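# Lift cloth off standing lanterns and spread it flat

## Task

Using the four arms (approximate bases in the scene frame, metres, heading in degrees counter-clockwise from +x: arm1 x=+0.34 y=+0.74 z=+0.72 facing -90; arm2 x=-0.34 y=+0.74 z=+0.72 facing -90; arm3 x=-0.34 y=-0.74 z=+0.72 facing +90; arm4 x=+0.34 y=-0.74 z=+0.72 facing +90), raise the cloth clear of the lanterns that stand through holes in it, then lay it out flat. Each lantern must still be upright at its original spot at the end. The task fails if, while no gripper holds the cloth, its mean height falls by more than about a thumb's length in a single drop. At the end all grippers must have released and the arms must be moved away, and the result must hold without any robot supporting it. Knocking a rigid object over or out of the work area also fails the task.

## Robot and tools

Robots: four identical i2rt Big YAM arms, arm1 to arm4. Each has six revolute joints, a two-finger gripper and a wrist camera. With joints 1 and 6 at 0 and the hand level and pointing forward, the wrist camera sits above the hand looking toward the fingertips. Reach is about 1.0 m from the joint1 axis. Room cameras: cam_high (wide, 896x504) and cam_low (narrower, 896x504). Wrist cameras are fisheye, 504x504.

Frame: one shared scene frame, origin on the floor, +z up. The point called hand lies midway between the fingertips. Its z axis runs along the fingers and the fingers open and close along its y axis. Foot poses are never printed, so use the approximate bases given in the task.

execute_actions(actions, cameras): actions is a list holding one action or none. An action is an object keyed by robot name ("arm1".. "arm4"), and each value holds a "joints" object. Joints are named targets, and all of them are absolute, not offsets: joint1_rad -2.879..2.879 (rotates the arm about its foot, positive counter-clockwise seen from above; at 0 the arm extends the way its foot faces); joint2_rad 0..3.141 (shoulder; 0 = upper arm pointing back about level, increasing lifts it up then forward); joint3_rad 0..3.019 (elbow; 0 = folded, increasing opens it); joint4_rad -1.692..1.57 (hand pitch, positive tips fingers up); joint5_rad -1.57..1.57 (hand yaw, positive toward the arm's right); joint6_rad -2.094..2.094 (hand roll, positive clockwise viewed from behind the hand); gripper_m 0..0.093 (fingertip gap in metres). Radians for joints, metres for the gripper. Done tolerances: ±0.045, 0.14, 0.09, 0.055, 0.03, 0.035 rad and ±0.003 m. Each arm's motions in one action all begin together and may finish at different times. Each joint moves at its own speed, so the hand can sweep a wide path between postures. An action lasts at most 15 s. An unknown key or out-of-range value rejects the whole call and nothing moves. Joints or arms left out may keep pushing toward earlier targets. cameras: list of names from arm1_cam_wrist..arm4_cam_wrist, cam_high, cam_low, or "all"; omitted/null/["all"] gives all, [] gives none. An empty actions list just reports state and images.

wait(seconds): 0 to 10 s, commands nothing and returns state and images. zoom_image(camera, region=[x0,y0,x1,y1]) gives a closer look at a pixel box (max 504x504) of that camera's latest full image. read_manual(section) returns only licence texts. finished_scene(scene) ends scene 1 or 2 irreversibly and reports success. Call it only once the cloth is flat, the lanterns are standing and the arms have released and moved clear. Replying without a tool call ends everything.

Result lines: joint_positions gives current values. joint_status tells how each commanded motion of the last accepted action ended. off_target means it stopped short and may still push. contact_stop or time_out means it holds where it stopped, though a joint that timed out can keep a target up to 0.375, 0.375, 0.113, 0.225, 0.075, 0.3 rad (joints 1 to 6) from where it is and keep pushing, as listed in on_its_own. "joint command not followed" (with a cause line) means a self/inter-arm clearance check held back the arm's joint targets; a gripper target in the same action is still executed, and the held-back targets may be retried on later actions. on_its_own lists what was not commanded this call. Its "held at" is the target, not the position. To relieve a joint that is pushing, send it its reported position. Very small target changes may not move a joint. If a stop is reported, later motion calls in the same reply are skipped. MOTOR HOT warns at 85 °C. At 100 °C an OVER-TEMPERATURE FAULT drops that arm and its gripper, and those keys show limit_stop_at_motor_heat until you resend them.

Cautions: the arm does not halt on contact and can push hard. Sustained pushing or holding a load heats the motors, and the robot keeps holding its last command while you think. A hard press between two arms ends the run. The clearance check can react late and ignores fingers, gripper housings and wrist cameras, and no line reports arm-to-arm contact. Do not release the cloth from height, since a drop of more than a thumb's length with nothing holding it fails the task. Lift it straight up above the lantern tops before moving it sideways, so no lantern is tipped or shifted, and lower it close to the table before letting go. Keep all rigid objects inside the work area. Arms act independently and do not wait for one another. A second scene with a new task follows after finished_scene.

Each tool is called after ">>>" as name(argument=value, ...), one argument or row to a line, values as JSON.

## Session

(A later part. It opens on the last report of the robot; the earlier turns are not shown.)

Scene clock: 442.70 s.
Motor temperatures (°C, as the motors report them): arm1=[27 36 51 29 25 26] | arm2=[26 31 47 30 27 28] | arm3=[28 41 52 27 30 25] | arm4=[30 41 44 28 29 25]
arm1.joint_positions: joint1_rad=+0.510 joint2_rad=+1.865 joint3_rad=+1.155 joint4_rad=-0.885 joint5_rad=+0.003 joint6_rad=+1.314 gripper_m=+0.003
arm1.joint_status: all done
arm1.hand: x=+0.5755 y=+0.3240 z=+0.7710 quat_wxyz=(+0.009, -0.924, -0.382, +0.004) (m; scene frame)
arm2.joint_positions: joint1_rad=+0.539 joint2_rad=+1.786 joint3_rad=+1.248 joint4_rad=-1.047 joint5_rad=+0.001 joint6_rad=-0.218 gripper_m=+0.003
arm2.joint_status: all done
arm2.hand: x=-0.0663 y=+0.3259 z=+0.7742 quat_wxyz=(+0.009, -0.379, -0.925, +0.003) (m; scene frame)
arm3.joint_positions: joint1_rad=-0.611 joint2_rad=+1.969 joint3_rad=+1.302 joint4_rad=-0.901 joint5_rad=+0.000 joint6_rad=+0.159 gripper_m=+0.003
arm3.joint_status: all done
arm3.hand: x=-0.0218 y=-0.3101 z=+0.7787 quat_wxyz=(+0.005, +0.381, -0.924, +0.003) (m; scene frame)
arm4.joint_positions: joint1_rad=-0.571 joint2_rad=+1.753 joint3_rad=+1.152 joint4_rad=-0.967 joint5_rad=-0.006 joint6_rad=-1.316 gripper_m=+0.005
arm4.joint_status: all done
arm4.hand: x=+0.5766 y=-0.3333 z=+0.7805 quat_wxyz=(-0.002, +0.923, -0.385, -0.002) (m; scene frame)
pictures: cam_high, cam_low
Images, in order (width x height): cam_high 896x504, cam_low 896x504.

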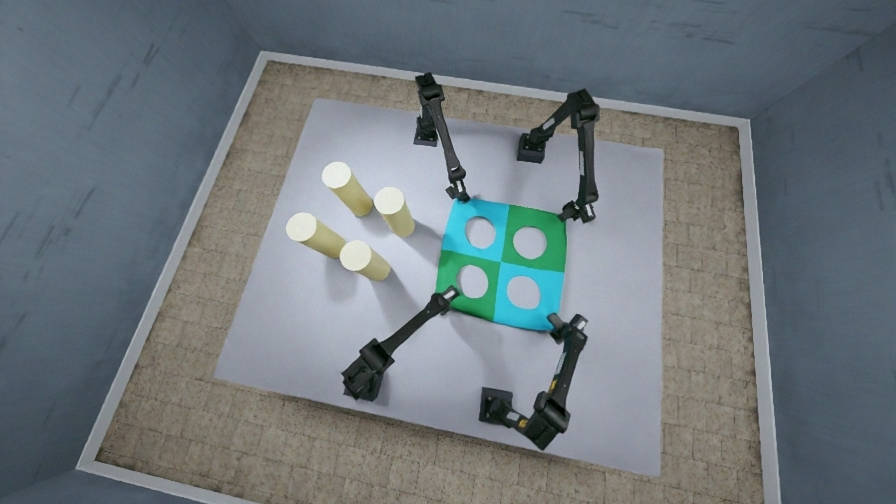

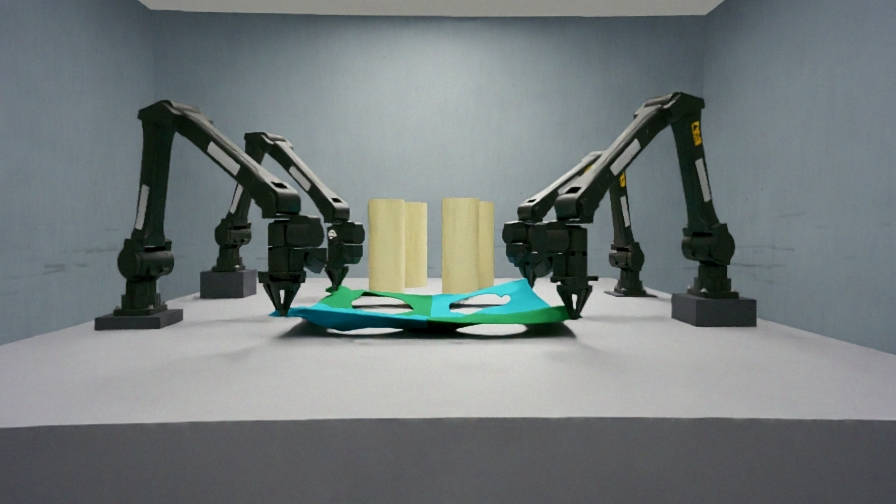

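>>> execute_actions(
  actions=[
    {"arm1":{"joints":{"joint2_rad":1.9,"joint4_rad":-0.83}},"arm2":{"joints":{"joint2_rad":1.825,"joint4_rad":-1.0}},"arm3":{"joints":{"joint2_rad":2.012,"joint4_rad":-0.87}},"arm4":{"joints":{"joint2_rad":1.80,"joint4_rad":-0.93}}},
  ],
  cameras=["cam_low"],
)

>>> execute_actions(
  actions=[
    {"arm1":{"joints":{"gripper_m":0.093}},"arm2":{"joints":{"gripper_m":0.093}},"arm3":{"joints":{"gripper_m":0.093}},"arm4":{"joints":{"gripper_m":0.093}}},
  ],
)

Scene clock: 452.83 s.
Motor temperatures (°C, as the motors report them): arm1=[27 37 51 29 25 26] | arm2=[26 32 46 30 27 28] | arm3=[28 42 51 27 30 25] | arm4=[30 41 44 28 29 25]
arm1.joint_positions: joint1_rad=+0.510 joint2_rad=+1.876 joint3_rad=+1.155 joint4_rad=-0.842 joint5_rad=+0.003 joint6_rad=+1.314 gripper_m=+0.003
arm1.joint_status: all done
arm1.hand: x=+0.5800 y=+0.3163 z=+0.7658 quat_wxyz=(-0.007, -0.924, -0.382, +0.002) (m; scene frame)
arm2.joint_positions: joint1_rad=+0.539 joint2_rad=+1.801 joint3_rad=+1.248 joint4_rad=-1.008 joint5_rad=+0.001 joint6_rad=-0.218 gripper_m=+0.003
arm2.joint_status: all done
arm2.hand: x=-0.0617 y=+0.3189 z=+0.7669 quat_wxyz=(-0.001, -0.379, -0.925, +0.010) (m; scene frame)
arm3.joint_positions: joint1_rad=-0.611 joint2_rad=+2.006 joint3_rad=+1.302 joint4_rad=-0.878 joint5_rad=+0.000 joint6_rad=+0.159 gripper_m=+0.003
arm3.joint_status: all done
arm3.hand: x=-0.0224 y=-0.3110 z=+0.7596 quat_wxyz=(+0.011, +0.381, -0.924, +0.007) (m; scene frame)
arm4.joint_positions: joint1_rad=-0.571 joint2_rad=+1.793 joint3_rad=+1.152 joint4_rad=-0.946 joint5_rad=-0.006 joint6_rad=-1.316 gripper_m=+0.005
arm4.joint_status: all done
arm4.hand: x=+0.5769 y=-0.3328 z=+0.7622 quat_wxyz=(+0.008, +0.923, -0.386, -0.004) (m; scene frame)
pictures: cam_low
Images, in order (width x height): cam_low 896x504.

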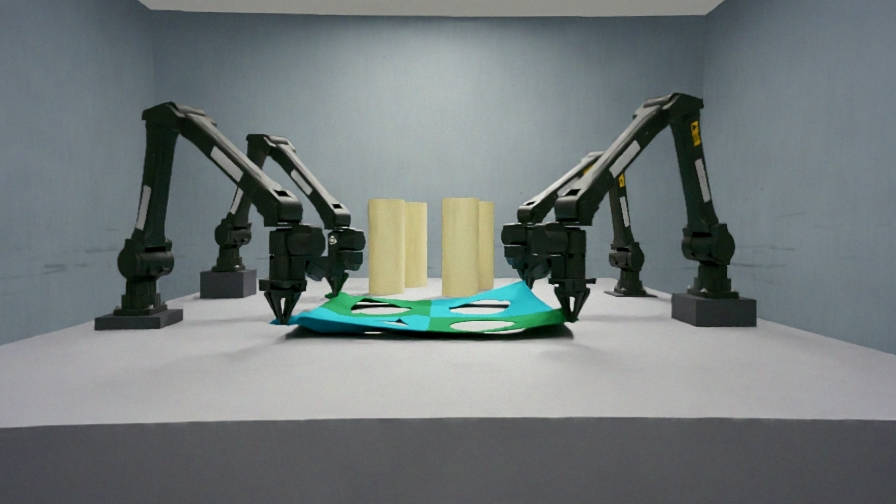

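Scene clock: 453.53 s.
Motor temperatures (°C, as the motors report them): arm1=[27 37 51 29 25 26] | arm2=[26 32 46 30 27 28] | arm3=[28 42 51 27 30 25] | arm4=[30 41 44 28 29 25]
arm1.joint_positions: joint1_rad=+0.510 joint2_rad=+1.876 joint3_rad=+1.155 joint4_rad=-0.842 joint5_rad=+0.002 joint6_rad=+1.314 gripper_m=+0.093
arm1.joint_status: all done
arm1.hand: x=+0.5801 y=+0.3164 z=+0.7658 quat_wxyz=(-0.007, -0.924, -0.382, +0.001) (m; scene frame)
arm2.joint_positions: joint1_rad=+0.539 joint2_rad=+1.801 joint3_rad=+1.248 joint4_rad=-1.008 joint5_rad=+0.001 joint6_rad=-0.218 gripper_m=+0.093
arm2.joint_status: all done
arm2.hand: x=-0.0617 y=+0.3189 z=+0.7669 quat_wxyz=(-0.001, -0.379, -0.925, +0.010) (m; scene frame)
arm3.joint_positions: joint1_rad=-0.611 joint2_rad=+2.006 joint3_rad=+1.302 joint4_rad=-0.878 joint5_rad=+0.000 joint6_rad=+0.159 gripper_m=+0.093
arm3.joint_status: all done
arm3.hand: x=-0.0224 y=-0.3110 z=+0.7596 quat_wxyz=(+0.011, +0.382, -0.924, +0.007) (m; scene frame)
arm4.joint_positions: joint1_rad=-0.571 joint2_rad=+1.793 joint3_rad=+1.152 joint4_rad=-0.946 joint5_rad=-0.004 joint6_rad=-1.316 gripper_m=+0.093
arm4.joint_status: all done
arm4.hand: x=+0.5772 y=-0.3330 z=+0.7622 quat_wxyz=(+0.008, +0.923, -0.386, -0.003) (m; scene frame)
pictures: arm1_cam_wrist, arm2_cam_wrist, arm3_cam_wrist, arm4_cam_wrist, cam_high, cam_low
Images, in order (width x height): arm1_cam_wrist 504x504, arm2_cam_wrist 504x504, arm3_cam_wrist 504x504, arm4_cam_wrist 504x504, cam_high 896x504, cam_low 896x504.

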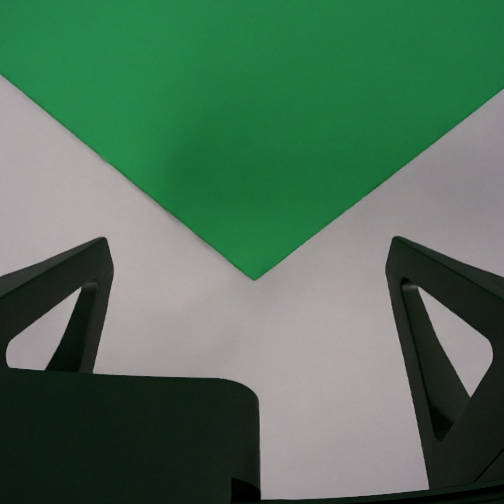

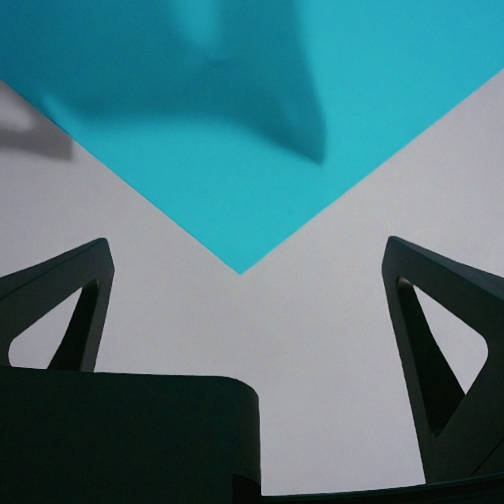

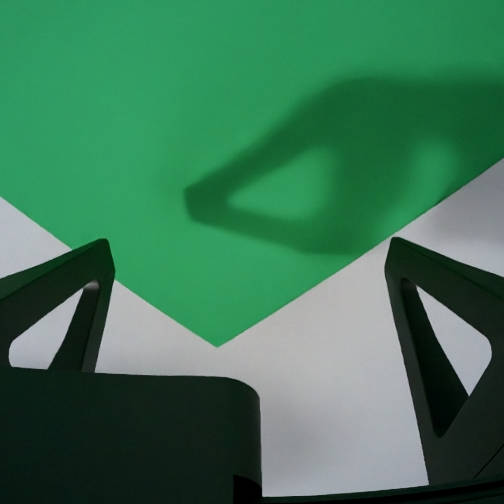

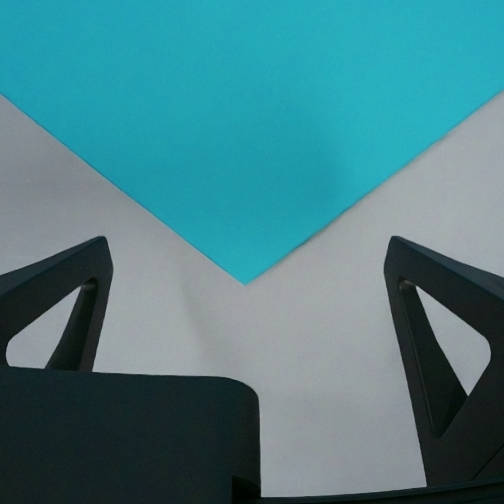

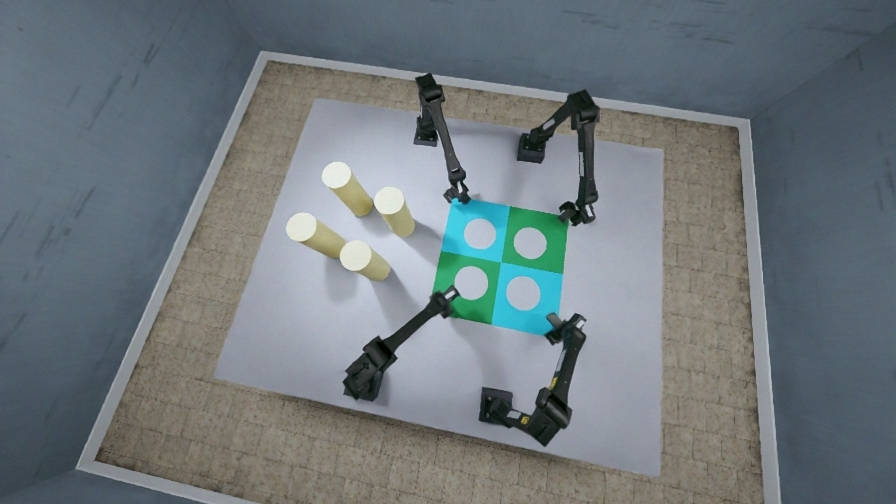

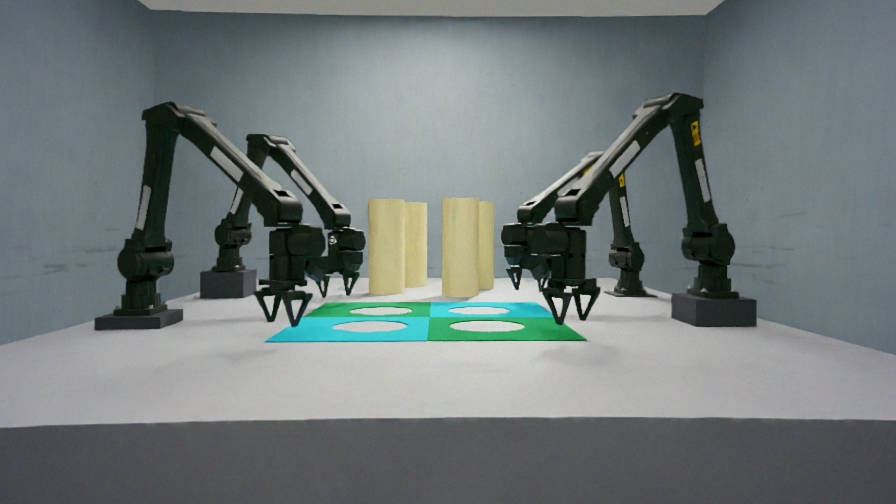

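>>> execute_actions(
  actions=[
    {"arm1":{"joints":{"joint2_rad":0.9,"joint4_rad":-1.3}},"arm2":{"joints":{"joint2_rad":0.9,"joint4_rad":-1.3}},"arm3":{"joints":{"joint2_rad":0.9,"joint4_rad":-1.3}},"arm4":{"joints":{"joint2_rad":0.9,"joint4_rad":-1.3}}},
  ],
  cameras=["cam_high","cam_low"],
)

Scene clock: 459.57 s.
Motor temperatures (°C, as the motors report them): arm1=[27 37 51 29 25 26] | arm2=[26 32 46 30 27 28] | arm3=[28 42 51 27 30 25] | arm4=[30 42 44 28 29 25]
arm1.joint_positions: joint1_rad=+0.510 joint2_rad=+0.895 joint3_rad=+1.160 joint4_rad=-1.291 joint5_rad=+0.002 joint6_rad=+1.314 gripper_m=+0.093
arm1.joint_status: all done
arm1.hand: x=+0.5018 y=+0.4529 z=+1.1494 quat_wxyz=(-0.269, -0.889, -0.367, -0.035) (m; scene frame)
arm2.joint_positions: joint1_rad=+0.539 joint2_rad=+0.891 joint3_rad=+1.253 joint4_rad=-1.289 joint5_rad=+0.001 joint6_rad=-0.218 gripper_m=+0.093
arm2.joint_status: all done
arm2.hand: x=-0.1454 y=+0.4574 z=+1.1353 quat_wxyz=(-0.257, -0.357, -0.878, +0.187) (m; scene frame)
arm3.joint_positions: joint1_rad=-0.611 joint2_rad=+0.891 joint3_rad=+1.302 joint4_rad=-1.290 joint5_rad=+0.000 joint6_rad=+0.159 gripper_m=+0.093
arm3.joint_status: all done
arm3.hand: x=-0.1286 y=-0.4572 z=+1.2413 quat_wxyz=(-0.283, +0.360, -0.872, -0.174) (m; scene frame)
arm4.joint_positions: joint1_rad=-0.571 joint2_rad=+0.891 joint3_rad=+1.152 joint4_rad=-1.287 joint5_rad=-0.003 joint6_rad=-1.316 gripper_m=+0.093
arm4.joint_status: all done
arm4.hand: x=+0.5052 y=-0.4537 z=+1.1074 quat_wxyz=(-0.267, +0.889, -0.371, +0.037) (m; scene frame)
pictures: cam_high, cam_low
Images, in order (width x height): cam_high 896x504, cam_low 896x504.

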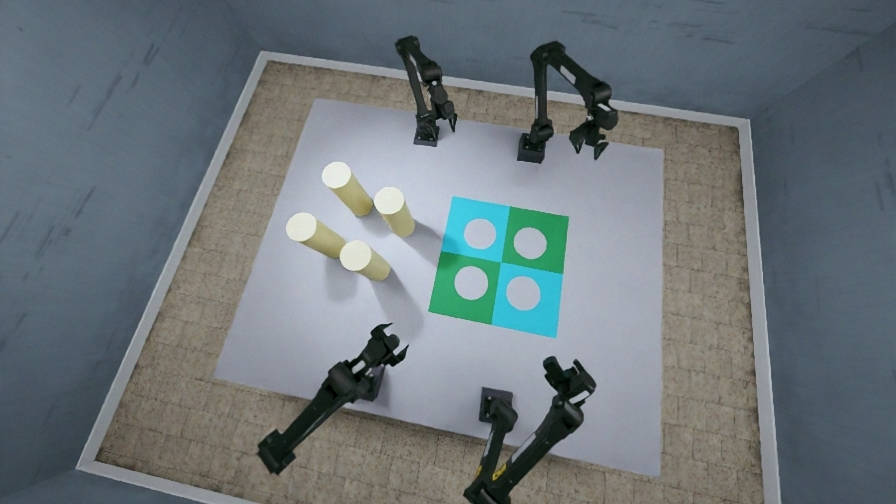

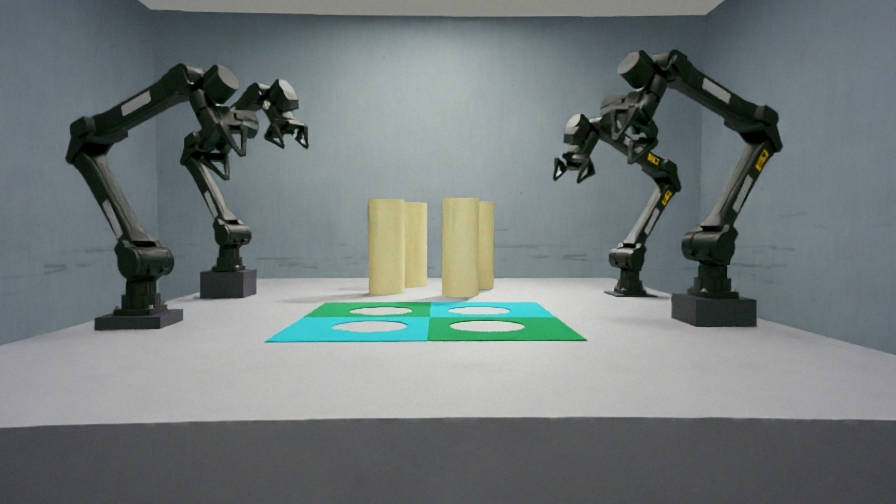

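>>> finished_scene(
  scene=2,
)

The scene is finished: the task was done.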